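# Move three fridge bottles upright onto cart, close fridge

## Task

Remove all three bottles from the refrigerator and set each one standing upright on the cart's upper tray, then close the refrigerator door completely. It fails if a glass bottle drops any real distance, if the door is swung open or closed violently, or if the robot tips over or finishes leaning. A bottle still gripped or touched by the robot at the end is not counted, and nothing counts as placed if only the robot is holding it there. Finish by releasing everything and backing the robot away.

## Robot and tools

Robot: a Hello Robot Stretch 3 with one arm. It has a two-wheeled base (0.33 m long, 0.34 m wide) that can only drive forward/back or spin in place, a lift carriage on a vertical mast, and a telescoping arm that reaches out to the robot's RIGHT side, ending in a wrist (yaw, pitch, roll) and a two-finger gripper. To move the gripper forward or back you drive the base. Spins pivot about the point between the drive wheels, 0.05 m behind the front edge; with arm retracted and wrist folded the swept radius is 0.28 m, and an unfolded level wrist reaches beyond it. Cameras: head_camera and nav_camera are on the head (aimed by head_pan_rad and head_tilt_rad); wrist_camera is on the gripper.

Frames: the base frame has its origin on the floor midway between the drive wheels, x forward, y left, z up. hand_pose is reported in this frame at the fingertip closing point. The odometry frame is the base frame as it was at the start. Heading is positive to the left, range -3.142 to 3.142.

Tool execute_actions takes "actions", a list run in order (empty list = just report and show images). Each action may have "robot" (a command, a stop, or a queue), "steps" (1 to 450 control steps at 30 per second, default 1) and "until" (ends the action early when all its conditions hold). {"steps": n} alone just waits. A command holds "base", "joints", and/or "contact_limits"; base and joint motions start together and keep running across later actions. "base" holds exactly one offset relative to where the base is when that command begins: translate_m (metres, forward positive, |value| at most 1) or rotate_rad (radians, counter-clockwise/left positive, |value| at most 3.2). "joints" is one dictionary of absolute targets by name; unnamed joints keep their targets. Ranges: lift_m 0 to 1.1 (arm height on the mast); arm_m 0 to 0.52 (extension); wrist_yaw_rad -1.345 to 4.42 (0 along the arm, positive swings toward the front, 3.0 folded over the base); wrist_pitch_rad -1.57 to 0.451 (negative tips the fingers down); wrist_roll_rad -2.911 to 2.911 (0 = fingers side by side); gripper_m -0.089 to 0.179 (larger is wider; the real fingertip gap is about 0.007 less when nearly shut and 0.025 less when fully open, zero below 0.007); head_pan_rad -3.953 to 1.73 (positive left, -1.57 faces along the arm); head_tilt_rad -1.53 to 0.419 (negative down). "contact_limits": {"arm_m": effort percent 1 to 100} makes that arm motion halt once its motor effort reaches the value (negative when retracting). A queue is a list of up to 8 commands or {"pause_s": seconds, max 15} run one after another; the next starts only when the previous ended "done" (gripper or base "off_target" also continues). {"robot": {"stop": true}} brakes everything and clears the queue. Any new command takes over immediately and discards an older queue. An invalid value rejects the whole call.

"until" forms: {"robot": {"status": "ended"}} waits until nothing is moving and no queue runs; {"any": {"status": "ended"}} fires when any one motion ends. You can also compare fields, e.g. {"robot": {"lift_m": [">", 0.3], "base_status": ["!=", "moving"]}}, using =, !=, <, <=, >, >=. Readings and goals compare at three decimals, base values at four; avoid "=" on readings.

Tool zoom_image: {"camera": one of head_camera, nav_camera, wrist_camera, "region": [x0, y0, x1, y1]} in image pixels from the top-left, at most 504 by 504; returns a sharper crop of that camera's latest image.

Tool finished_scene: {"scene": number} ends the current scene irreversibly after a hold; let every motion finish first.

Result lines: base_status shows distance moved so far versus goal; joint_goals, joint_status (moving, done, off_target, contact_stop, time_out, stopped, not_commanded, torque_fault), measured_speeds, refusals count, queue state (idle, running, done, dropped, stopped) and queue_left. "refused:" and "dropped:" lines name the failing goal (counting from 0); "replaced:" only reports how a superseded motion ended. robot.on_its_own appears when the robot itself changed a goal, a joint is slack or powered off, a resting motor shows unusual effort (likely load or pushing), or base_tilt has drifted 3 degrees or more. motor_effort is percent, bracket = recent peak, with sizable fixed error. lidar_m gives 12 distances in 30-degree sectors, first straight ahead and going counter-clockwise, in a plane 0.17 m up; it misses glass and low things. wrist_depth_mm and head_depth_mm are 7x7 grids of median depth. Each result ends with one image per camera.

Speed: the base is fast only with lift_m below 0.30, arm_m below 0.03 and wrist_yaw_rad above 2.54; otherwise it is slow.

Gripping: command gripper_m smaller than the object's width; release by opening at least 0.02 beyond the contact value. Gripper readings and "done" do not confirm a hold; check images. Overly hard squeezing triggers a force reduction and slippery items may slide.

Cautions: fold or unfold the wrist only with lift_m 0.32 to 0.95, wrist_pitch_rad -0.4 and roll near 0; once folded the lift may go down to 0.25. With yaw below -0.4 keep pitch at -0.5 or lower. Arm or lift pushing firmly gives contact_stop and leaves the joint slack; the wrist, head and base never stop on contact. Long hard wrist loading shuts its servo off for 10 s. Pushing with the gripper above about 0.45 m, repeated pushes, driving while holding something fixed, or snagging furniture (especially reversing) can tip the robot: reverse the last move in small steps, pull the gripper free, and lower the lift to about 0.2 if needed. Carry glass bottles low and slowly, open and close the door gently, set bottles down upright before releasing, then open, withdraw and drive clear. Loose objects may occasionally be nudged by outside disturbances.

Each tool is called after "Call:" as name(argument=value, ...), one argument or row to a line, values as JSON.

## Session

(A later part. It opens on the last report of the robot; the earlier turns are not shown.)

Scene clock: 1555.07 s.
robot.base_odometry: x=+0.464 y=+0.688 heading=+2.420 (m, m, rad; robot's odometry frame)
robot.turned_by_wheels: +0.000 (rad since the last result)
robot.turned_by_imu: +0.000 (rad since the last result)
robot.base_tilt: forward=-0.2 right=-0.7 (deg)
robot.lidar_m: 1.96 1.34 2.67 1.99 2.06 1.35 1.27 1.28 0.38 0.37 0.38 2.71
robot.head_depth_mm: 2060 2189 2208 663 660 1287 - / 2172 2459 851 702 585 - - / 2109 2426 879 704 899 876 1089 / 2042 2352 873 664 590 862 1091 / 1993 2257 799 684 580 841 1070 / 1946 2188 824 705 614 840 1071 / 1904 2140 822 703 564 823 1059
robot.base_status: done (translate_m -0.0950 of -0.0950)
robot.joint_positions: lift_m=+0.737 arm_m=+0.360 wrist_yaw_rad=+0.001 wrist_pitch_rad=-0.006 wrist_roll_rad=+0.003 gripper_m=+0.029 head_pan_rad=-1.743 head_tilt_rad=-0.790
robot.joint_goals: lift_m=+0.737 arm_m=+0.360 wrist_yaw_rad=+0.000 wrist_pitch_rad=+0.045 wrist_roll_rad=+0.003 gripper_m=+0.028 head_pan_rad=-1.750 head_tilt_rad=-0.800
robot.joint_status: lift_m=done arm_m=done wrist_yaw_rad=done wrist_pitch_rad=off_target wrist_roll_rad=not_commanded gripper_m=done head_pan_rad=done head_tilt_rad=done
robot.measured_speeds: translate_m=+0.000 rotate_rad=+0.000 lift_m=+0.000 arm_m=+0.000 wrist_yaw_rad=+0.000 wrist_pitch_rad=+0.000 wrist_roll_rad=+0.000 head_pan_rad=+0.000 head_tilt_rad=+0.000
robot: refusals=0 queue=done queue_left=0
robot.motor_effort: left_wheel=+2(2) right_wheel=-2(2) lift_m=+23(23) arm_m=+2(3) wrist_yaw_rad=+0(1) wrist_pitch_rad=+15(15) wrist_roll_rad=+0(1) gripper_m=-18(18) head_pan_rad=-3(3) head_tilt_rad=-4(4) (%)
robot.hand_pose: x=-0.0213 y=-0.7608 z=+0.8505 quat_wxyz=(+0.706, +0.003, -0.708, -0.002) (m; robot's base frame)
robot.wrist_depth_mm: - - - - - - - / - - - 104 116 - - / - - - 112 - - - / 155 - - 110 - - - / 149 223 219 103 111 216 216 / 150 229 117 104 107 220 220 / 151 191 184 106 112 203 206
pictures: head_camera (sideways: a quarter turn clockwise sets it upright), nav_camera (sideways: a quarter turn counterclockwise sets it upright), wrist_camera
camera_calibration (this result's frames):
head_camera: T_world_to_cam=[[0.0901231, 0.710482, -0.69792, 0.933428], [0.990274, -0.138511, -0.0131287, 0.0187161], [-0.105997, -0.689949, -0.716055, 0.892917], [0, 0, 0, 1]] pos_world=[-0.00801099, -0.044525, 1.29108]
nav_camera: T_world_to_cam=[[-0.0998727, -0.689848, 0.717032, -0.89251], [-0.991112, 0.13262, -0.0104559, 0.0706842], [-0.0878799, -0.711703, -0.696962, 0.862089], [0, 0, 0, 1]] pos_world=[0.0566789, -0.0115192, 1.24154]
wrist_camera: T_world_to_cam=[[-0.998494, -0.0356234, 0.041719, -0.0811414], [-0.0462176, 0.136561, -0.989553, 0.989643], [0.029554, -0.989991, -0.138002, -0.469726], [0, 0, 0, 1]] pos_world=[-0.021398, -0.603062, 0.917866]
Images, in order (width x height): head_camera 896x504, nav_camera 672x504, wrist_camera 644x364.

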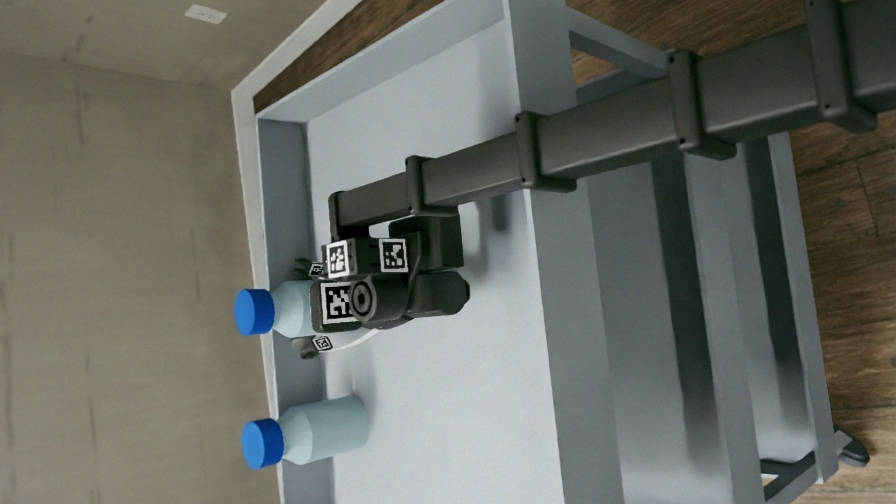

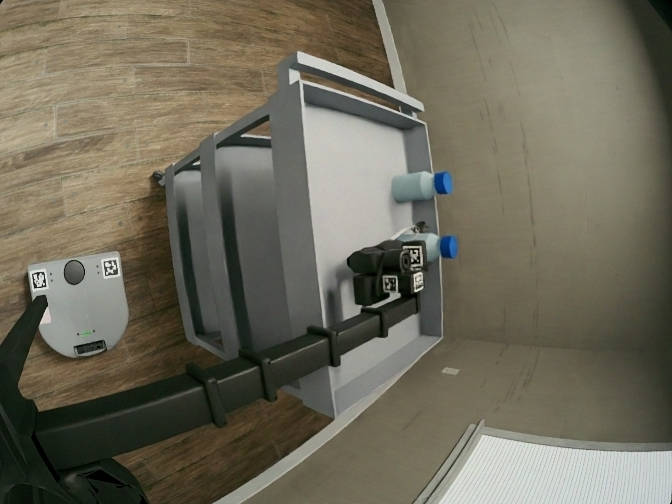

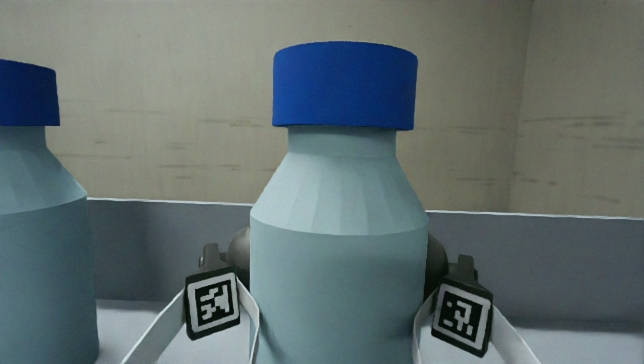

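Call:
execute_actions(
  actions=[
    {"robot": {"joints": {"lift_m": 0.73}}, "steps": 60, "until": {"robot": {"lift_m_status": ["!=", "moving"]}}},
    {"steps": 8},
  ],
)

Scene clock: 1574.53 s.
robot.base_odometry: x=+0.464 y=+0.688 heading=+2.420 (m, m, rad; robot's odometry frame)
robot.turned_by_wheels: +0.000 (rad since the last result)
robot.turned_by_imu: +0.000 (rad since the last result)
robot.base_tilt: forward=-0.2 right=-0.7 (deg)
robot.lidar_m: 1.96 1.34 2.67 1.99 2.06 1.34 1.27 1.28 0.38 0.37 0.38 2.70
robot.head_depth_mm: 2062 2173 2201 664 660 1282 - / 2155 2468 852 703 589 - - / 2103 2421 882 724 894 876 1091 / 2052 2345 878 664 591 858 1093 / 1991 2258 798 683 581 862 1071 / 1953 2216 828 704 614 841 1070 / 1885 2132 825 704 564 827 1055
robot.base_status: done (translate_m -0.0950 of -0.0950)
robot.joint_positions: lift_m=+0.731 arm_m=+0.360 wrist_yaw_rad=+0.000 wrist_pitch_rad=+0.008 wrist_roll_rad=+0.003 gripper_m=+0.029 head_pan_rad=-1.743 head_tilt_rad=-0.790
robot.joint_goals: lift_m=+0.730 arm_m=+0.360 wrist_yaw_rad=+0.000 wrist_pitch_rad=+0.045 wrist_roll_rad=+0.003 gripper_m=+0.028 head_pan_rad=-1.750 head_tilt_rad=-0.800
robot.joint_status: lift_m=done arm_m=done wrist_yaw_rad=done wrist_pitch_rad=off_target wrist_roll_rad=not_commanded gripper_m=done head_pan_rad=done head_tilt_rad=done
robot.measured_speeds: translate_m=+0.000 rotate_rad=+0.000 lift_m=+0.000 arm_m=+0.000 wrist_yaw_rad=+0.000 wrist_pitch_rad=+0.000 wrist_roll_rad=+0.000 head_pan_rad=+0.000 head_tilt_rad=+0.000
robot: refusals=0 queue=done queue_left=0
robot.motor_effort: left_wheel=+2(2) right_wheel=-2(2) lift_m=+20(22) arm_m=+2(3) wrist_yaw_rad=+0(1) wrist_pitch_rad=+11(15) wrist_roll_rad=-1(1) gripper_m=-18(18) head_pan_rad=-3(3) head_tilt_rad=-4(4) (%)
robot.hand_pose: x=-0.0213 y=-0.7612 z=+0.8473 quat_wxyz=(+0.706, -0.002, -0.708, +0.003) (m; robot's base frame)
robot.wrist_depth_mm: - - - - - - - / - - - 104 115 - - / - - - 112 - - - / 151 - - 110 - - - / 148 224 219 103 111 215 216 / 150 228 119 104 108 220 218 / 151 188 177 106 112 199 203
pictures: head_camera (sideways: a quarter turn clockwise sets it upright), nav_camera (sideways: a quarter turn counterclockwise sets it upright), wrist_camera
camera_calibration (this result's frames):
head_camera: T_world_to_cam=[[0.0901258, 0.710499, -0.697903, 0.933406], [0.990274, -0.13851, -0.0131279, 0.0187151], [-0.105994, -0.689932, -0.716072, 0.892939], [0, 0, 0, 1]] pos_world=[-0.00801093, -0.0445247, 1.29108]
nav_camera: T_world_to_cam=[[-0.0998755, -0.689865, 0.717015, -0.892488], [-0.991112, 0.13262, -0.0104569, 0.0706854], [-0.0878769, -0.711687, -0.696979, 0.862111], [0, 0, 0, 1]] pos_world=[0.0566791, -0.0115178, 1.24154]
wrist_camera: T_world_to_cam=[[-0.998495, -0.0350117, 0.0422244, -0.0809837], [-0.0462104, 0.122196, -0.99143, 0.977182], [0.029552, -0.991888, -0.12363, -0.484138], [0, 0, 0, 1]] pos_world=[-0.0213986, -0.602454, 0.912373]
Images, in order (width x height): head_camera 896x504, nav_camera 672x504, wrist_camera 644x364.

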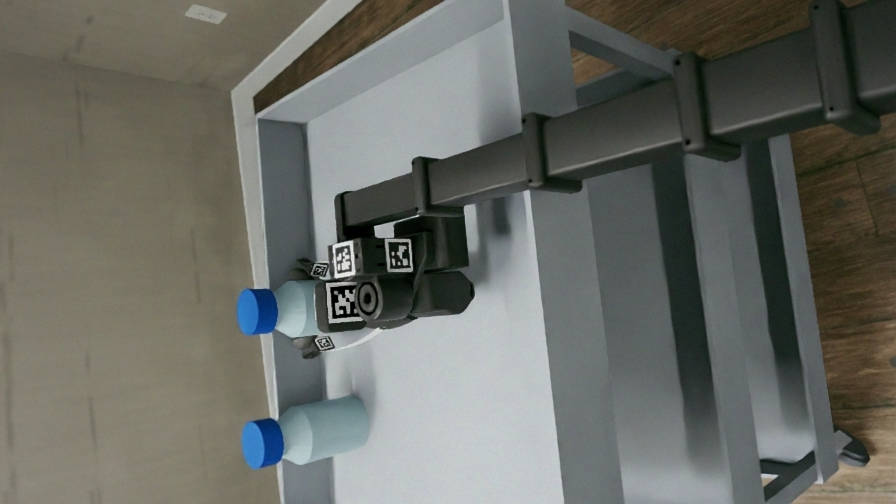

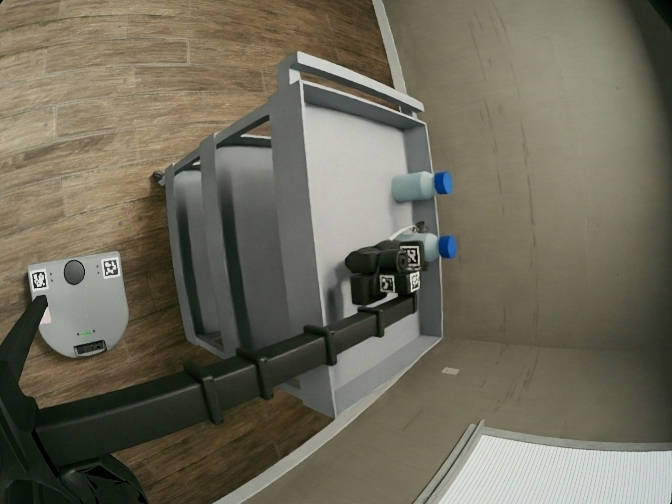

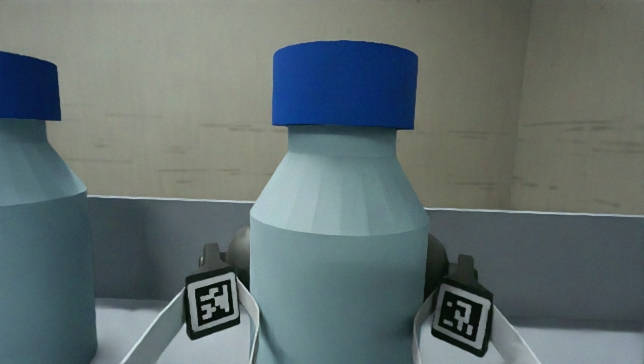

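Call:
execute_actions(
  actions=[
    {"robot": {"joints": {"lift_m": 0.726}}, "steps": 30, "until": {"robot": {"lift_m_status": ["!=", "moving"]}}},
    {"robot": {"joints": {"gripper_m": 0.118}}, "steps": 60, "until": {"robot": {"gripper_m_status": ["!=", "moving"]}}},
    {"steps": 5},
  ],
)

Scene clock: 1584.60 s.
robot.base_odometry: x=+0.464 y=+0.688 heading=+2.420 (m, m, rad; robot's odometry frame)
robot.turned_by_wheels: +0.000 (rad since the last result)
robot.turned_by_imu: +0.000 (rad since the last result)
robot.base_tilt: forward=-0.2 right=-0.7 (deg)
robot.lidar_m: 1.96 1.34 2.66 1.99 2.06 1.35 1.27 1.29 0.38 0.37 0.38 2.71
robot.head_depth_mm: 2037 2164 2213 666 659 1267 - / 2177 2469 854 704 588 - - / 2102 2399 877 725 897 879 1091 / 2031 2339 865 665 591 858 1091 / 1993 2265 798 684 581 841 1074 / 1939 2202 825 705 614 839 1070 / 1899 2133 820 704 564 823 1059
robot.base_status: done (translate_m -0.0950 of -0.0950)
robot.joint_positions: lift_m=+0.727 arm_m=+0.360 wrist_yaw_rad=+0.000 wrist_pitch_rad=+0.022 wrist_roll_rad=+0.003 gripper_m=+0.118 head_pan_rad=-1.743 head_tilt_rad=-0.790
robot.joint_goals: lift_m=+0.726 arm_m=+0.360 wrist_yaw_rad=+0.000 wrist_pitch_rad=+0.045 wrist_roll_rad=+0.003 gripper_m=+0.118 head_pan_rad=-1.750 head_tilt_rad=-0.800
robot.joint_status: lift_m=done arm_m=done wrist_yaw_rad=done wrist_pitch_rad=off_target wrist_roll_rad=not_commanded gripper_m=done head_pan_rad=done head_tilt_rad=done
robot.measured_speeds: translate_m=+0.000 rotate_rad=+0.000 lift_m=+0.000 arm_m=+0.000 wrist_yaw_rad=+0.000 wrist_pitch_rad=+0.000 wrist_roll_rad=+0.000 head_pan_rad=+0.000 head_tilt_rad=+0.000
robot: refusals=0 queue=done queue_left=0
robot.motor_effort: left_wheel=+2(2) right_wheel=-2(2) lift_m=+20(20) arm_m=+3(3) wrist_yaw_rad=-1(0) wrist_pitch_rad=+7(11) wrist_roll_rad=-1(1) gripper_m=+0(79) head_pan_rad=-3(3) head_tilt_rad=-4(4) (%)
robot.hand_pose: x=-0.0213 y=-0.7615 z=+0.8468 quat_wxyz=(+0.706, -0.007, -0.708, +0.008) (m; robot's base frame)
robot.wrist_depth_mm: - - - - - - - / - - - 105 118 - - / - - - 113 - - - / 152 - - 112 - - - / 149 223 219 104 113 215 214 / 150 227 173 105 115 217 219 / 149 180 173 107 121 - 202
pictures: head_camera (sideways: a quarter turn clockwise sets it upright), nav_camera (sideways: a quarter turn counterclockwise sets it upright), wrist_camera
camera_calibration (this result's frames):
head_camera: T_world_to_cam=[[0.0901259, 0.710499, -0.697903, 0.933406], [0.990274, -0.13851, -0.0131279, 0.0187151], [-0.105994, -0.689932, -0.716072, 0.892939], [0, 0, 0, 1]] pos_world=[-0.00801094, -0.0445247, 1.29108]
nav_camera: T_world_to_cam=[[-0.0998756, -0.689865, 0.717015, -0.892488], [-0.991112, 0.13262, -0.0104569, 0.0706854], [-0.087877, -0.711687, -0.696979, 0.862111], [0, 0, 0, 1]] pos_world=[0.0566791, -0.0115178, 1.24154]
wrist_camera: T_world_to_cam=[[-0.998495, -0.0344397, 0.0426849, -0.0809266], [-0.0462034, 0.108838, -0.992985, 0.967867], [0.0295523, -0.993463, -0.110266, -0.496986], [0, 0, 0, 1]] pos_world=[-0.021399, -0.601865, 0.909731]
Images, in order (width x height): head_camera 896x504, nav_camera 672x504, wrist_camera 644x364.

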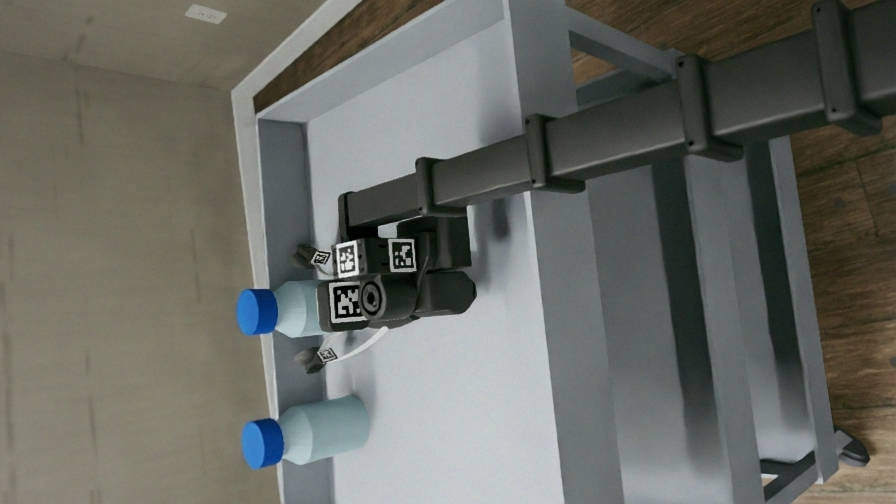

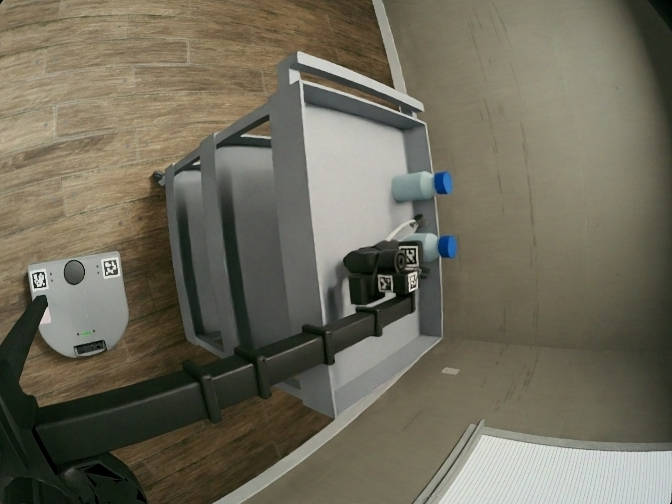

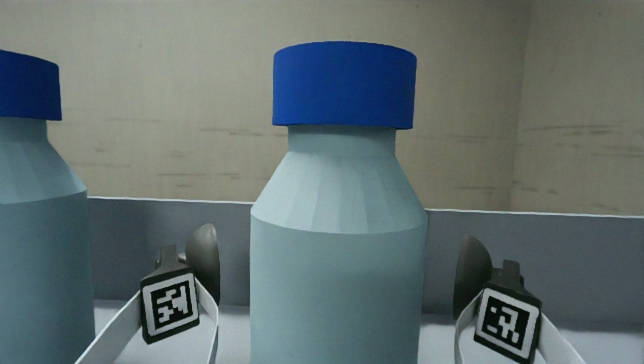

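Call:
execute_actions(
  actions=[
    {"robot": {"joints": {"lift_m": 0.9}}, "steps": 120, "until": {"robot": {"lift_m": [">", 0.815]}}},
    {"robot": {"joints": {"arm_m": 0.0, "head_pan_rad": -1.57, "head_tilt_rad": -0.95}}, "steps": 150, "until": {"robot": {"arm_m": ["<", 0.04]}}},
    {"robot": {"base": {"translate_m": 1.0}}, "steps": 250, "until": {"robot": {"translate_m": [">", 0.52]}}},
    {"robot": {"base": {"translate_m": 0.796}, "joints": {"lift_m": 0.2, "gripper_m": 0.16}}, "steps": 400, "until": {"robot": {"base_status": ["!=", "moving"]}}},
    {"robot": {"base": {"rotate_rad": 1.68}}, "steps": 300, "until": {"robot": {"status": "ended"}}},
  ],
)

Scene clock: 1652.47 s.
robot.base_odometry: x=-0.524 y=+1.558 heading=-2.184 (m, m, rad; robot's odometry frame)
robot.turned_by_wheels: +1.680 (rad since the last result)
robot.turned_by_imu: +1.717 (rad since the last result)
robot.base_tilt: forward=-0.2 right=-0.7 (deg)
robot.lidar_m: 0.43 2.38 2.64 1.08 1.09 2.24 2.16 1.70 1.24 0.64 0.61 0.45
robot.head_depth_mm: 1045 1230 1481 1592 1390 1223 1093 / 539 649 1407 1598 1392 1230 1121 / 797 693 818 1019 1332 1223 - / 864 743 1130 1354 1328 1245 1116 / 867 743 1131 1322 1330 1232 1098 / 866 747 1135 1267 1328 1228 1106 / 869 747 1017 1030 1170 1171 1082
robot.base_status: done (rotate_rad +1.6799 of +1.6800)
robot.joint_positions: lift_m=+0.201 arm_m=+0.001 wrist_yaw_rad=+0.000 wrist_pitch_rad=+0.022 wrist_roll_rad=+0.003 gripper_m=+0.160 head_pan_rad=-1.577 head_tilt_rad=-0.938
robot.joint_goals: lift_m=+0.200 arm_m=+0.000 wrist_yaw_rad=+0.000 wrist_pitch_rad=+0.045 wrist_roll_rad=+0.003 gripper_m=+0.160 head_pan_rad=-1.570 head_tilt_rad=-0.950
robot.joint_status: lift_m=done arm_m=done wrist_yaw_rad=done wrist_pitch_rad=off_target wrist_roll_rad=not_commanded gripper_m=done head_pan_rad=done head_tilt_rad=done
robot.measured_speeds: translate_m=+0.000 rotate_rad=+0.000 lift_m=+0.000 arm_m=+0.000 wrist_yaw_rad=+0.000 wrist_pitch_rad=+0.000 wrist_roll_rad=+0.000 head_pan_rad=+0.000 head_tilt_rad=+0.000
robot: refusals=0 queue=done queue_left=0
robot.motor_effort: left_wheel=-2(6) right_wheel=+1(2) lift_m=+19(56) arm_m=-5(6) wrist_yaw_rad=+0(0) wrist_pitch_rad=+7(7) wrist_roll_rad=-1(1) gripper_m=+0(83) head_pan_rad=+2(17) head_tilt_rad=-5(16) (%)
robot.hand_pose: x=-0.0213 y=-0.4024 z=+0.3209 quat_wxyz=(+0.706, -0.007, -0.708, +0.008) (m; robot's base frame)
robot.wrist_depth_mm: 436 466 449 441 371 911 910 / 483 616 709 650 380 923 923 / 487 709 849 829 387 948 915 / 485 709 872 832 393 952 942 / 502 686 755 830 404 983 999 / 490 - 585 598 413 928 958 / 440 432 433 438 417 663 745
pictures: head_camera (sideways: a quarter turn clockwise sets it upright), nav_camera (sideways: a quarter turn counterclockwise sets it upright), wrist_camera
camera_calibration (this result's frames):
head_camera: T_world_to_cam=[[-0.0281559, 0.810751, -0.584714, 0.786645], [0.99955, 0.0288957, -0.00806548, 0.0120657], [0.0103566, -0.584678, -0.811199, 1.01593], [0, 0, 0, 1]] pos_world=[-0.000433223, -0.044131, 1.28418]
nav_camera: T_world_to_cam=[[0.015107, -0.795039, 0.60637, -0.749013], [-0.99938, -0.0312984, -0.0161384, 0.0781301], [0.0318091, -0.60575, -0.795019, 0.988874], [0, 0, 0, 1]] pos_world=[0.0579418, 0.00596066, 1.24161]
wrist_camera: T_world_to_cam=[[-0.998495, -0.0344189, 0.042702, -0.04611], [-0.0462035, 0.108347, -0.993039, 0.406406], [0.0295526, -0.993517, -0.109774, -0.198435], [0, 0, 0, 1]] pos_world=[-0.0213989, -0.242769, 0.383763]
Images, in order (width x height): head_camera 896x504, nav_camera 672x504, wrist_camera 644x364.

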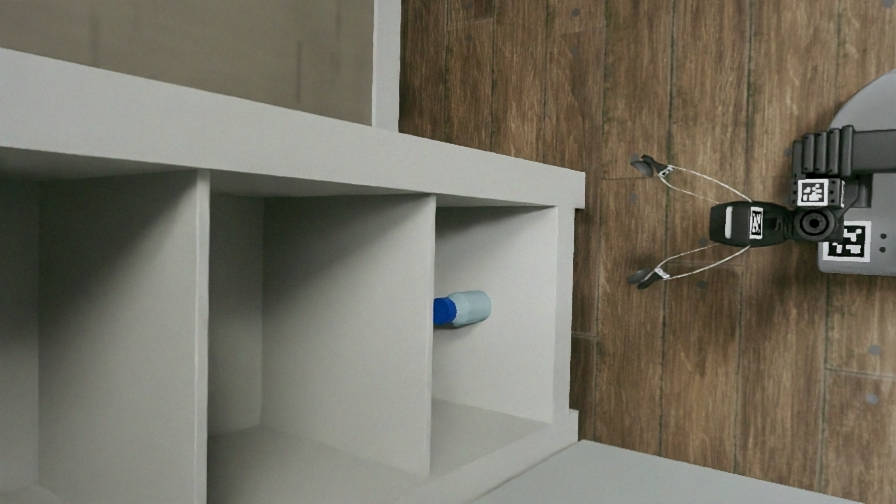

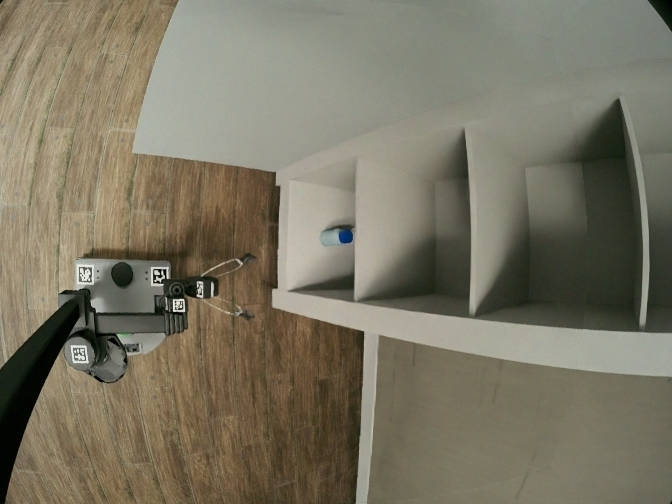

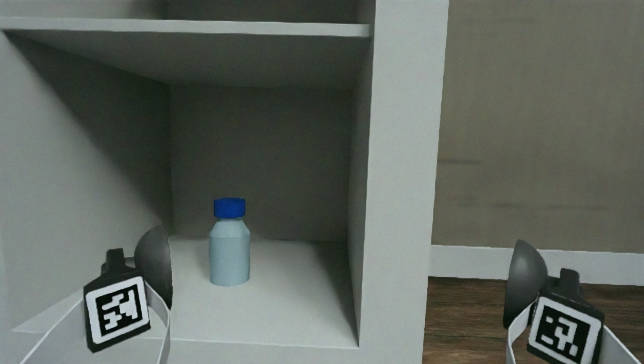

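Call:
execute_actions(
  actions=[
    {"robot": {"base": {"translate_m": 0.18}, "joints": {"arm_m": 0.15}}, "steps": 200, "until": {"robot": {"status": "ended"}}},
    {"robot": {"joints": {"lift_m": 0.075}}, "steps": 200, "until": {"robot": {"status": "ended"}}},
    {"robot": {"joints": {"arm_m": 0.25}}, "steps": 200, "until": {"robot": {"status": "ended"}}},
  ],
)

Scene clock: 1678.33 s.
robot.base_odometry: x=-0.628 y=+1.411 heading=-2.184 (m, m, rad; robot's odometry frame)
robot.turned_by_wheels: +0.000 (rad since the last result)
robot.turned_by_imu: +0.001 (rad since the last result)
robot.base_tilt: forward=-0.2 right=-0.7 (deg)
robot.lidar_m: 0.25 2.22 2.66 1.50 1.27 2.43 2.34 1.70 0.68 0.79 0.35 0.26
robot.head_depth_mm: 794 693 811 1001 1390 1224 1093 / 859 714 1100 1049 1307 1220 1111 / 860 717 1128 1351 1327 1203 - / 862 744 1130 1320 1327 1227 1138 / 867 741 1107 1087 1330 1226 1101 / 745 699 834 929 980 997 1010 / 560 616 657 666 674 682 689
robot.base_status: done (translate_m +0.1800 of +0.1800)
robot.joint_positions: lift_m=+0.076 arm_m=+0.250 wrist_yaw_rad=+0.000 wrist_pitch_rad=+0.022 wrist_roll_rad=+0.003 gripper_m=+0.160 head_pan_rad=-1.577 head_tilt_rad=-0.938
robot.joint_goals: lift_m=+0.075 arm_m=+0.250 wrist_yaw_rad=+0.000 wrist_pitch_rad=+0.045 wrist_roll_rad=+0.003 gripper_m=+0.160 head_pan_rad=-1.570 head_tilt_rad=-0.950
robot.joint_status: lift_m=done arm_m=done wrist_yaw_rad=done wrist_pitch_rad=off_target wrist_roll_rad=not_commanded gripper_m=done head_pan_rad=done head_tilt_rad=done
robot.measured_speeds: translate_m=+0.000 rotate_rad=+0.000 lift_m=+0.000 arm_m=+0.000 wrist_yaw_rad=+0.000 wrist_pitch_rad=+0.000 wrist_roll_rad=+0.000 head_pan_rad=+0.000 head_tilt_rad=+0.000
robot: refusals=0 queue=done queue_left=0
robot.motor_effort: left_wheel=-2(5) right_wheel=+0(3) lift_m=+20(20) arm_m=+3(3) wrist_yaw_rad=+0(1) wrist_pitch_rad=+7(7) wrist_roll_rad=-1(1) gripper_m=+0(0) head_pan_rad=+3(3) head_tilt_rad=-5(5) (%)
robot.hand_pose: x=-0.0213 y=-0.6515 z=+0.1959 quat_wxyz=(+0.706, -0.007, -0.708, +0.008) (m; robot's base frame)
robot.wrist_depth_mm: 274 383 554 557 547 446 287 / 275 383 579 566 555 436 284 / 275 387 587 567 570 432 284 / 281 394 581 313 584 427 281 / 281 368 448 309 482 410 279 / 268 - 294 301 308 317 262 / 214 206 219 222 224 229 240
pictures: head_camera (sideways: a quarter turn clockwise sets it upright), nav_camera (sideways: a quarter turn counterclockwise sets it upright), wrist_camera
camera_calibration (this result's frames):
head_camera: T_world_to_cam=[[-0.0281564, 0.810751, -0.584714, 0.786645], [0.99955, 0.0288963, -0.00806548, 0.0120657], [0.010357, -0.584678, -0.811199, 1.01593], [0, 0, 0, 1]] pos_world=[-0.000433197, -0.044131, 1.28418]
nav_camera: T_world_to_cam=[[0.0151074, -0.795039, 0.60637, -0.749013], [-0.99938, -0.031299, -0.0161384, 0.0781301], [0.0318094, -0.60575, -0.795019, 0.988874], [0, 0, 0, 1]] pos_world=[0.0579418, 0.0059607, 1.24161]
wrist_camera: T_world_to_cam=[[-0.998495, -0.0344015, 0.0427033, -0.049338], [-0.0462018, 0.108314, -0.993043, 0.309245], [0.0295368, -0.993521, -0.10974, -0.459616], [0, 0, 0, 1]] pos_world=[-0.0214004, -0.491832, 0.258762]
Images, in order (width x height): head_camera 896x504, nav_camera 672x504, wrist_camera 644x364.

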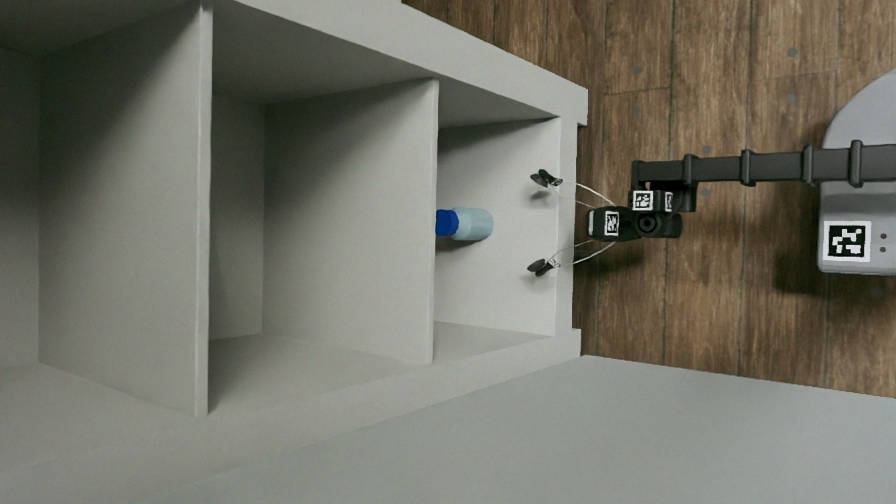

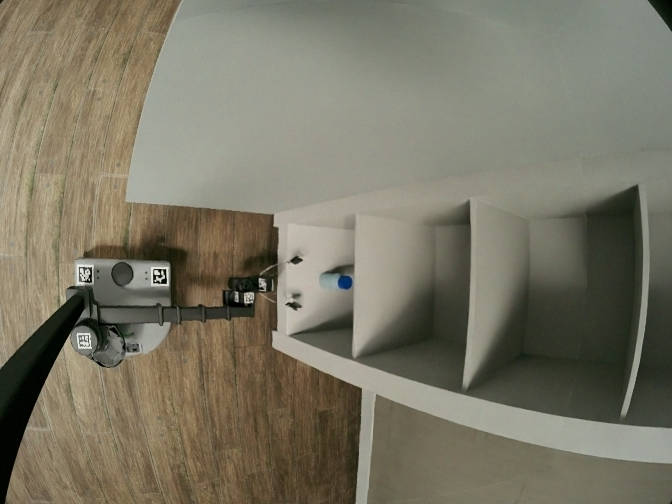

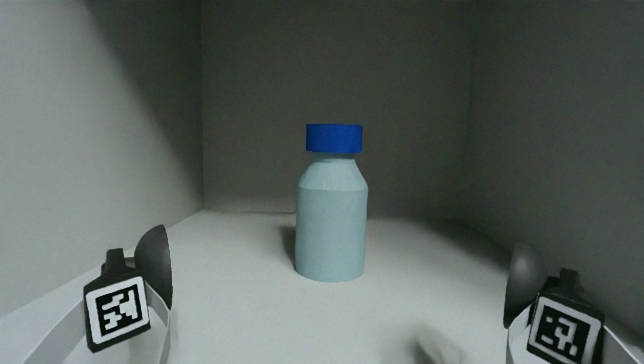

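Call:
execute_actions(
  actions=[
    {"robot": {"joints": {"lift_m": 0.057}}, "steps": 100, "until": {"robot": {"status": "ended"}}},
    {"robot": {"joints": {"arm_m": 0.41}}, "steps": 200, "until": {"robot": {"status": "ended"}}},
  ],
)

Scene clock: 1703.47 s.
robot.base_odometry: x=-0.628 y=+1.411 heading=-2.184 (m, m, rad; robot's odometry frame)
robot.turned_by_wheels: +0.000 (rad since the last result)
robot.turned_by_imu: +0.000 (rad since the last result)
robot.base_tilt: forward=-0.2 right=-0.7 (deg)
robot.lidar_m: 0.25 2.21 2.65 1.49 1.27 2.43 2.33 1.71 0.68 0.80 0.35 0.26
robot.head_depth_mm: 796 692 811 1001 1387 1223 1096 / 860 715 1103 1048 1314 1226 1116 / 861 716 1125 1347 1328 1228 - / 864 741 1131 1308 1334 1225 1128 / 868 744 1105 1084 1327 1227 1096 / 743 701 835 929 980 996 1012 / 561 615 655 665 674 682 690
robot.base_status: done (translate_m +0.1800 of +0.1800)
robot.joint_positions: lift_m=+0.058 arm_m=+0.410 wrist_yaw_rad=+0.000 wrist_pitch_rad=+0.022 wrist_roll_rad=+0.003 gripper_m=+0.160 head_pan_rad=-1.577 head_tilt_rad=-0.938
robot.joint_goals: lift_m=+0.057 arm_m=+0.410 wrist_yaw_rad=+0.000 wrist_pitch_rad=+0.045 wrist_roll_rad=+0.003 gripper_m=+0.160 head_pan_rad=-1.570 head_tilt_rad=-0.950
robot.joint_status: lift_m=done arm_m=done wrist_yaw_rad=done wrist_pitch_rad=off_target wrist_roll_rad=not_commanded gripper_m=done head_pan_rad=done head_tilt_rad=done
robot.measured_speeds: translate_m=+0.000 rotate_rad=+0.000 lift_m=+0.000 arm_m=+0.000 wrist_yaw_rad=+0.000 wrist_pitch_rad=+0.000 wrist_roll_rad=+0.000 head_pan_rad=+0.000 head_tilt_rad=+0.000
robot: refusals=0 queue=done queue_left=0
robot.motor_effort: left_wheel=-2(2) right_wheel=+0(0) lift_m=+20(21) arm_m=+3(4) wrist_yaw_rad=+0(0) wrist_pitch_rad=+7(7) wrist_roll_rad=-1(1) gripper_m=+0(0) head_pan_rad=+3(3) head_tilt_rad=-5(5) (%)
robot.hand_pose: x=-0.0213 y=-0.8115 z=+0.1779 quat_wxyz=(+0.706, -0.007, -0.708, +0.008) (m; robot's base frame)
robot.wrist_depth_mm: 276 386 401 398 395 390 285 / 277 386 408 139 402 398 286 / 278 391 418 145 412 399 282 / 279 397 424 142 413 408 279 / 280 359 381 138 370 380 278 / 244 - 249 141 247 267 254 / 187 177 187 144 184 194 212
pictures: head_camera (sideways: a quarter turn clockwise sets it upright), nav_camera (sideways: a quarter turn counterclockwise sets it upright), wrist_camera
camera_calibration (this result's frames):
head_camera: T_world_to_cam=[[-0.0281563, 0.810751, -0.584714, 0.786645], [0.99955, 0.0288962, -0.00806549, 0.0120658], [0.0103569, -0.584678, -0.811199, 1.01593], [0, 0, 0, 1]] pos_world=[-0.000433202, -0.044131, 1.28418]
nav_camera: T_world_to_cam=[[0.0151073, -0.795039, 0.60637, -0.749013], [-0.99938, -0.0312989, -0.0161384, 0.0781301], [0.0318094, -0.60575, -0.795019, 0.988874], [0, 0, 0, 1]] pos_world=[0.0579418, 0.00596068, 1.24161]
wrist_camera: T_world_to_cam=[[-0.998495, -0.0343977, 0.0427035, -0.054071], [-0.0462014, 0.108306, -0.993043, 0.308688], [0.0295334, -0.993522, -0.109732, -0.620554], [0, 0, 0, 1]] pos_world=[-0.0214008, -0.651827, 0.240755]
Images, in order (width x height): head_camera 896x504, nav_camera 672x504, wrist_camera 644x364.

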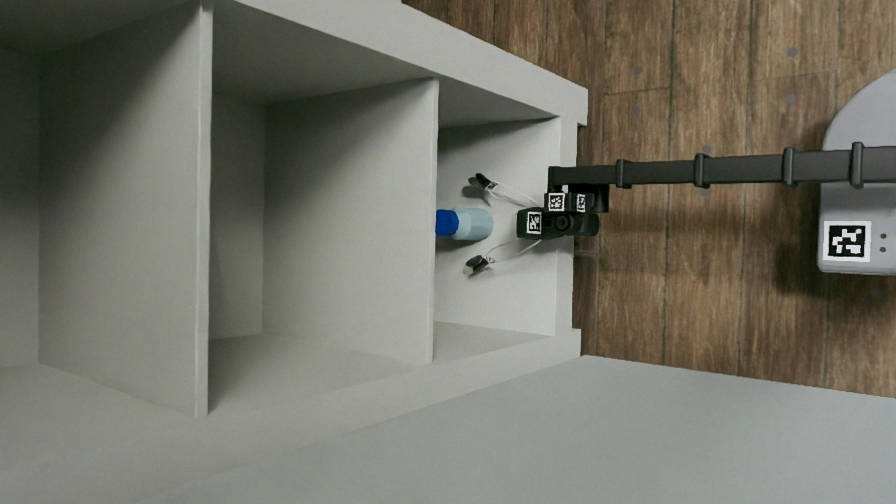

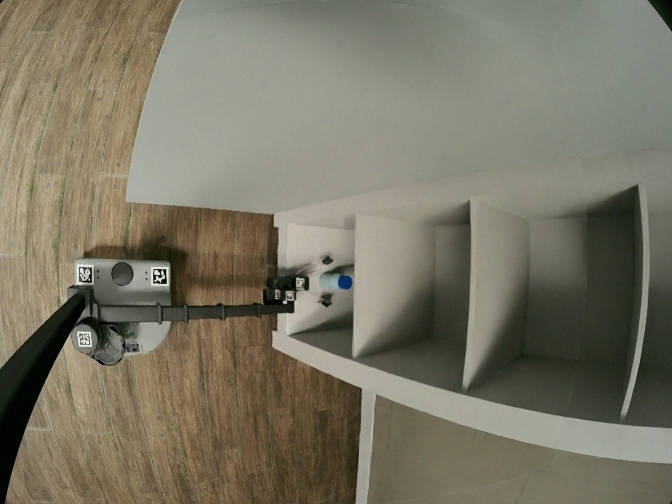

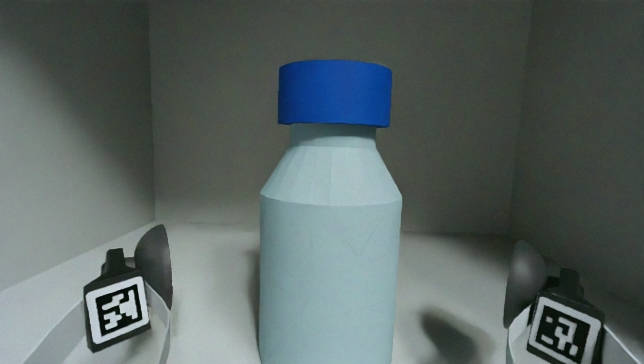

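Call:
execute_actions(
  actions=[
    {"robot": {"joints": {"arm_m": 0.443}}, "steps": 100, "until": {"robot": {"status": "ended"}}},
    {"robot": {"joints": {"gripper_m": 0.028}}, "steps": 90, "until": {"robot": {"gripper_m_status": ["!=", "moving"]}}},
    {"steps": 8},
    {"robot": {"joints": {"lift_m": 0.09}}, "steps": 60, "until": {"robot": {"lift_m_status": ["!=", "moving"]}}},
    {"steps": 10},
  ],
)

Scene clock: 1719.37 s.
robot.base_odometry: x=-0.628 y=+1.411 heading=-2.184 (m, m, rad; robot's odometry frame)
robot.turned_by_wheels: +0.000 (rad since the last result)
robot.turned_by_imu: +0.001 (rad since the last result)
robot.base_tilt: forward=-0.2 right=-0.7 (deg)
robot.lidar_m: 0.25 2.22 2.66 1.49 1.27 2.43 2.34 1.71 0.68 0.81 0.35 0.26
robot.head_depth_mm: 792 691 814 1006 1379 1223 1097 / 859 714 1100 1047 1313 1225 1109 / 859 715 1128 1350 1336 1230 - / 862 743 1128 1285 1330 1227 1130 / 863 744 1102 1084 1328 1229 1099 / 743 700 836 928 976 996 1016 / 561 615 656 666 672 680 689
robot.base_status: done (translate_m +0.1800 of +0.1800)
robot.joint_positions: lift_m=+0.089 arm_m=+0.443 wrist_yaw_rad=+0.002 wrist_pitch_rad=-0.013 wrist_roll_rad=+0.003 gripper_m=+0.029 head_pan_rad=-1.577 head_tilt_rad=-0.938
robot.joint_goals: lift_m=+0.090 arm_m=+0.443 wrist_yaw_rad=+0.000 wrist_pitch_rad=+0.045 wrist_roll_rad=+0.003 gripper_m=+0.028 head_pan_rad=-1.570 head_tilt_rad=-0.950
robot.joint_status: lift_m=done arm_m=done wrist_yaw_rad=done wrist_pitch_rad=off_target wrist_roll_rad=not_commanded gripper_m=done head_pan_rad=done head_tilt_rad=done
robot.measured_speeds: translate_m=+0.000 rotate_rad=+0.000 lift_m=+0.000 arm_m=+0.000 wrist_yaw_rad=+0.000 wrist_pitch_rad=+0.000 wrist_roll_rad=+0.000 head_pan_rad=+0.000 head_tilt_rad=+0.000
robot: refusals=0 queue=done queue_left=0
robot.motor_effort: left_wheel=-1(1) right_wheel=-1(3) lift_m=+57(60) arm_m=+1(3) wrist_yaw_rad=-1(5) wrist_pitch_rad=+17(19) wrist_roll_rad=-1(1) gripper_m=-19(93) head_pan_rad=+2(3) head_tilt_rad=-5(5) (%)
robot.hand_pose: x=-0.0210 y=-0.8437 z=+0.2004 quat_wxyz=(+0.706, +0.006, -0.708, -0.004) (m; robot's base frame)
robot.wrist_depth_mm: 273 363 363 359 352 354 284 / 276 373 377 104 115 358 284 / 276 384 381 112 371 371 282 / 280 391 392 109 380 376 282 / 280 370 398 102 110 386 277 / 265 287 116 103 107 311 270 / 216 217 206 106 112 229 232
pictures: head_camera (sideways: a quarter turn clockwise sets it upright), nav_camera (sideways: a quarter turn counterclockwise sets it upright), wrist_camera
camera_calibration (this result's frames):
head_camera: T_world_to_cam=[[-0.0281562, 0.810751, -0.584714, 0.786645], [0.99955, 0.0288961, -0.00806548, 0.0120657], [0.0103569, -0.584678, -0.811199, 1.01593], [0, 0, 0, 1]] pos_world=[-0.000433207, -0.044131, 1.28418]
nav_camera: T_world_to_cam=[[0.0151072, -0.795039, 0.60637, -0.749013], [-0.99938, -0.0312987, -0.0161384, 0.0781301], [0.0318093, -0.60575, -0.795019, 0.988874], [0, 0, 0, 1]] pos_world=[0.0579418, 0.00596069, 1.24161]
wrist_camera: T_world_to_cam=[[-0.998446, -0.0372351, 0.0414614, -0.0579471], [-0.0464094, 0.143722, -0.988529, 0.363535], [0.0308491, -0.988917, -0.145227, -0.639143], [0, 0, 0, 1]] pos_world=[-0.0212687, -0.686465, 0.268947]
Images, in order (width x height): head_camera 896x504, nav_camera 672x504, wrist_camera 644x364.

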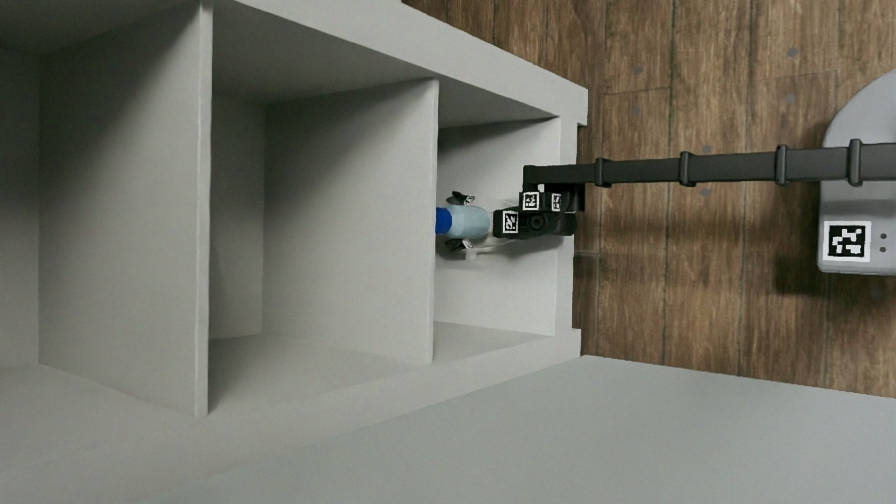

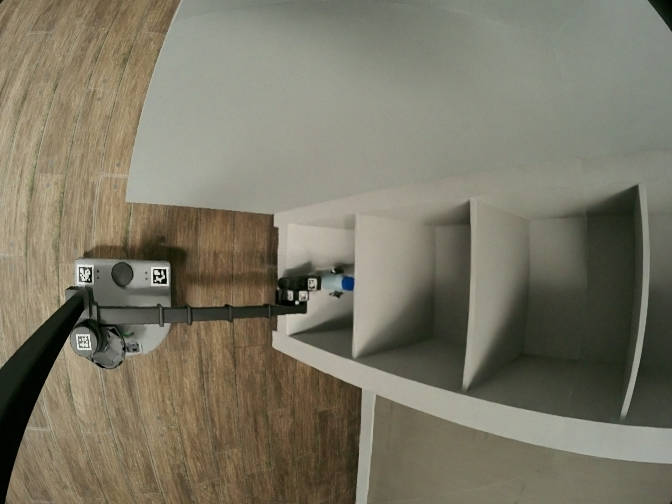

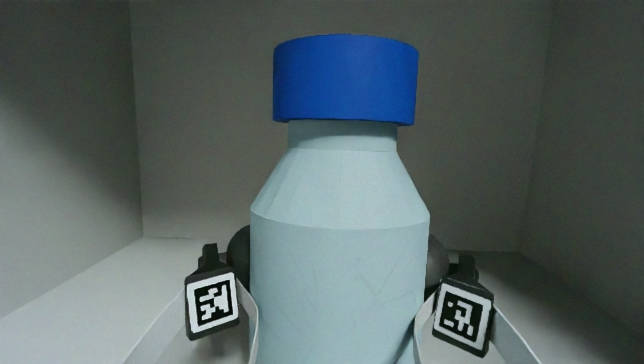

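Call:
execute_actions(
  actions=[
    {"robot": {"joints": {"arm_m": 0.1}}, "steps": 200, "until": {"robot": {"arm_m": ["<", 0.125]}}},
    {"robot": {"base": {"translate_m": -0.18}, "joints": {"lift_m": 0.9}}, "steps": 200, "until": {"robot": {"lift_m": [">", 0.25]}}},
    {"robot": {"joints": {"arm_m": 0.0}}, "steps": 200, "until": {"robot": {"base_status": ["!=", "moving"], "arm_m": ["<", 0.02]}}},
    {"robot": {"base": {"rotate_rad": -1.68}}, "steps": 200, "until": {"robot": {"base_status": ["!=", "moving"]}}},
    {"robot": {"base": {"translate_m": -1.0}, "joints": {"head_pan_rad": -1.75, "head_tilt_rad": -0.8}}, "steps": 300, "until": {"robot": {"translate_m": ["<", -0.6]}}},
    {"robot": {"base": {"translate_m": -0.866}}, "steps": 400, "until": {"robot": {"status": "ended"}}},
  ],
)

Scene clock: 1766.83 s.
robot.base_odometry: x=+0.576 y=+0.589 heading=+2.420 (m, m, rad; robot's odometry frame)
robot.turned_by_wheels: -1.680 (rad since the last result)
robot.turned_by_imu: -1.712 (rad since the last result)
robot.base_tilt: forward=-0.2 right=-0.7 (deg)
robot.lidar_m: 1.81 1.48 2.64 2.00 1.76 1.20 1.12 1.13 0.38 0.37 0.38 0.51
robot.head_depth_mm: 1807 1934 2056 1799 - - 1088 / 2121 2362 2240 1811 - - 1088 / 2115 2440 2248 674 - - 1105 / 2067 2340 387 - - - 1110 / 2024 2271 382 638 584 852 1090 / 1960 2246 809 694 574 854 1069 / 1932 2164 813 695 608 837 1067
robot.base_status: done (translate_m -0.8660 of -0.8660)
robot.joint_positions: lift_m=+0.899 arm_m=+0.001 wrist_yaw_rad=+0.001 wrist_pitch_rad=-0.016 wrist_roll_rad=+0.003 gripper_m=+0.029 head_pan_rad=-1.743 head_tilt_rad=-0.804
robot.joint_goals: lift_m=+0.900 arm_m=+0.000 wrist_yaw_rad=+0.000 wrist_pitch_rad=+0.045 wrist_roll_rad=+0.003 gripper_m=+0.028 head_pan_rad=-1.750 head_tilt_rad=-0.800
robot.joint_status: lift_m=done arm_m=done wrist_yaw_rad=done wrist_pitch_rad=off_target wrist_roll_rad=not_commanded gripper_m=done head_pan_rad=done head_tilt_rad=done
robot.measured_speeds: translate_m=+0.000 rotate_rad=+0.000 lift_m=+0.000 arm_m=+0.000 wrist_yaw_rad=+0.000 wrist_pitch_rad=+0.000 wrist_roll_rad=+0.000 head_pan_rad=+0.000 head_tilt_rad=+0.000
robot: refusals=0 queue=done queue_left=0
robot.motor_effort: left_wheel=+2(8) right_wheel=-2(4) lift_m=+57(59) arm_m=-4(5) wrist_yaw_rad=-1(1) wrist_pitch_rad=+18(18) wrist_roll_rad=-1(1) gripper_m=-19(19) head_pan_rad=-3(16) head_tilt_rad=+1(13) (%)
robot.hand_pose: x=-0.0213 y=-0.4015 z=+1.0098 quat_wxyz=(+0.706, +0.006, -0.708, -0.006) (m; robot's base frame)
robot.wrist_depth_mm: - - - - - - - / - - - 104 115 - - / - - - 112 - - - / - - - 109 - - - / - 615 540 102 110 - - / 544 523 116 104 107 - - / 438 450 423 106 112 - -
pictures: head_camera (sideways: a quarter turn clockwise sets it upright), nav_camera (sideways: a quarter turn counterclockwise sets it upright), wrist_camera
camera_calibration (this result's frames):
head_camera: T_world_to_cam=[[0.0915872, 0.719857, -0.688054, 0.920562], [0.990336, -0.138111, -0.0126707, 0.0181193], [-0.104149, -0.680244, -0.725549, 0.905253], [0, 0, 0, 1]] pos_world=[-0.00797473, -0.0443779, 1.29043]
nav_camera: T_world_to_cam=[[-0.101387, -0.699485, 0.707419, -0.879973], [-0.991117, 0.132539, -0.0109931, 0.0713835], [-0.0860713, -0.70225, -0.706709, 0.874754], [0, 0, 0, 1]] pos_world=[0.0568232, -0.0106928, 1.24149]
wrist_camera: T_world_to_cam=[[-0.99849, -0.0361425, 0.0413793, -0.0748229], [-0.0462419, 0.146139, -0.988183, 1.10069], [0.0296683, -0.988604, -0.147589, -0.0817639], [0, 0, 0, 1]] pos_world=[-0.0213861, -0.24439, 1.07871]
Images, in order (width x height): head_camera 896x504, nav_camera 672x504, wrist_camera 644x364.

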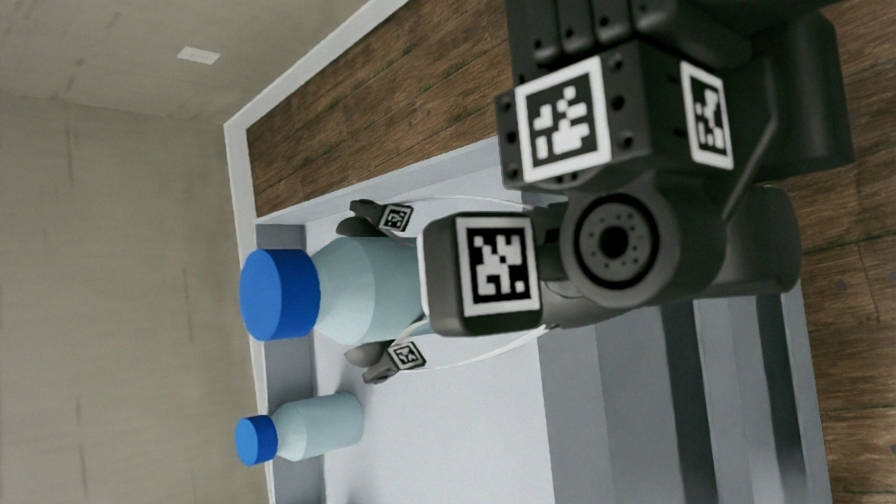

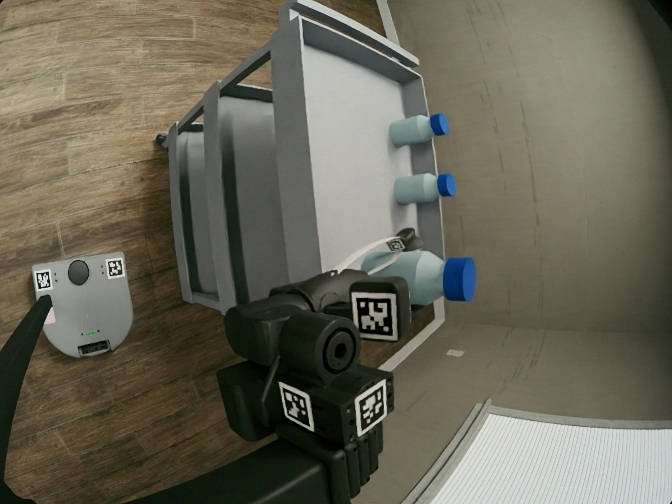

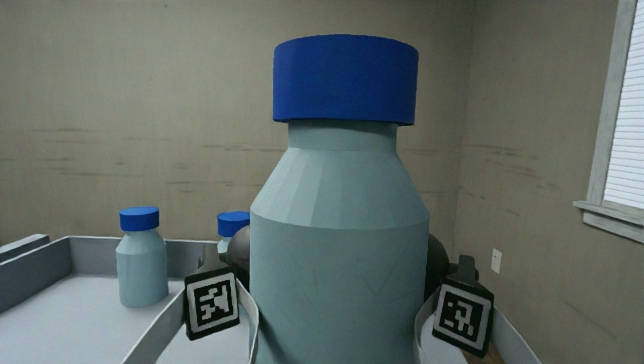

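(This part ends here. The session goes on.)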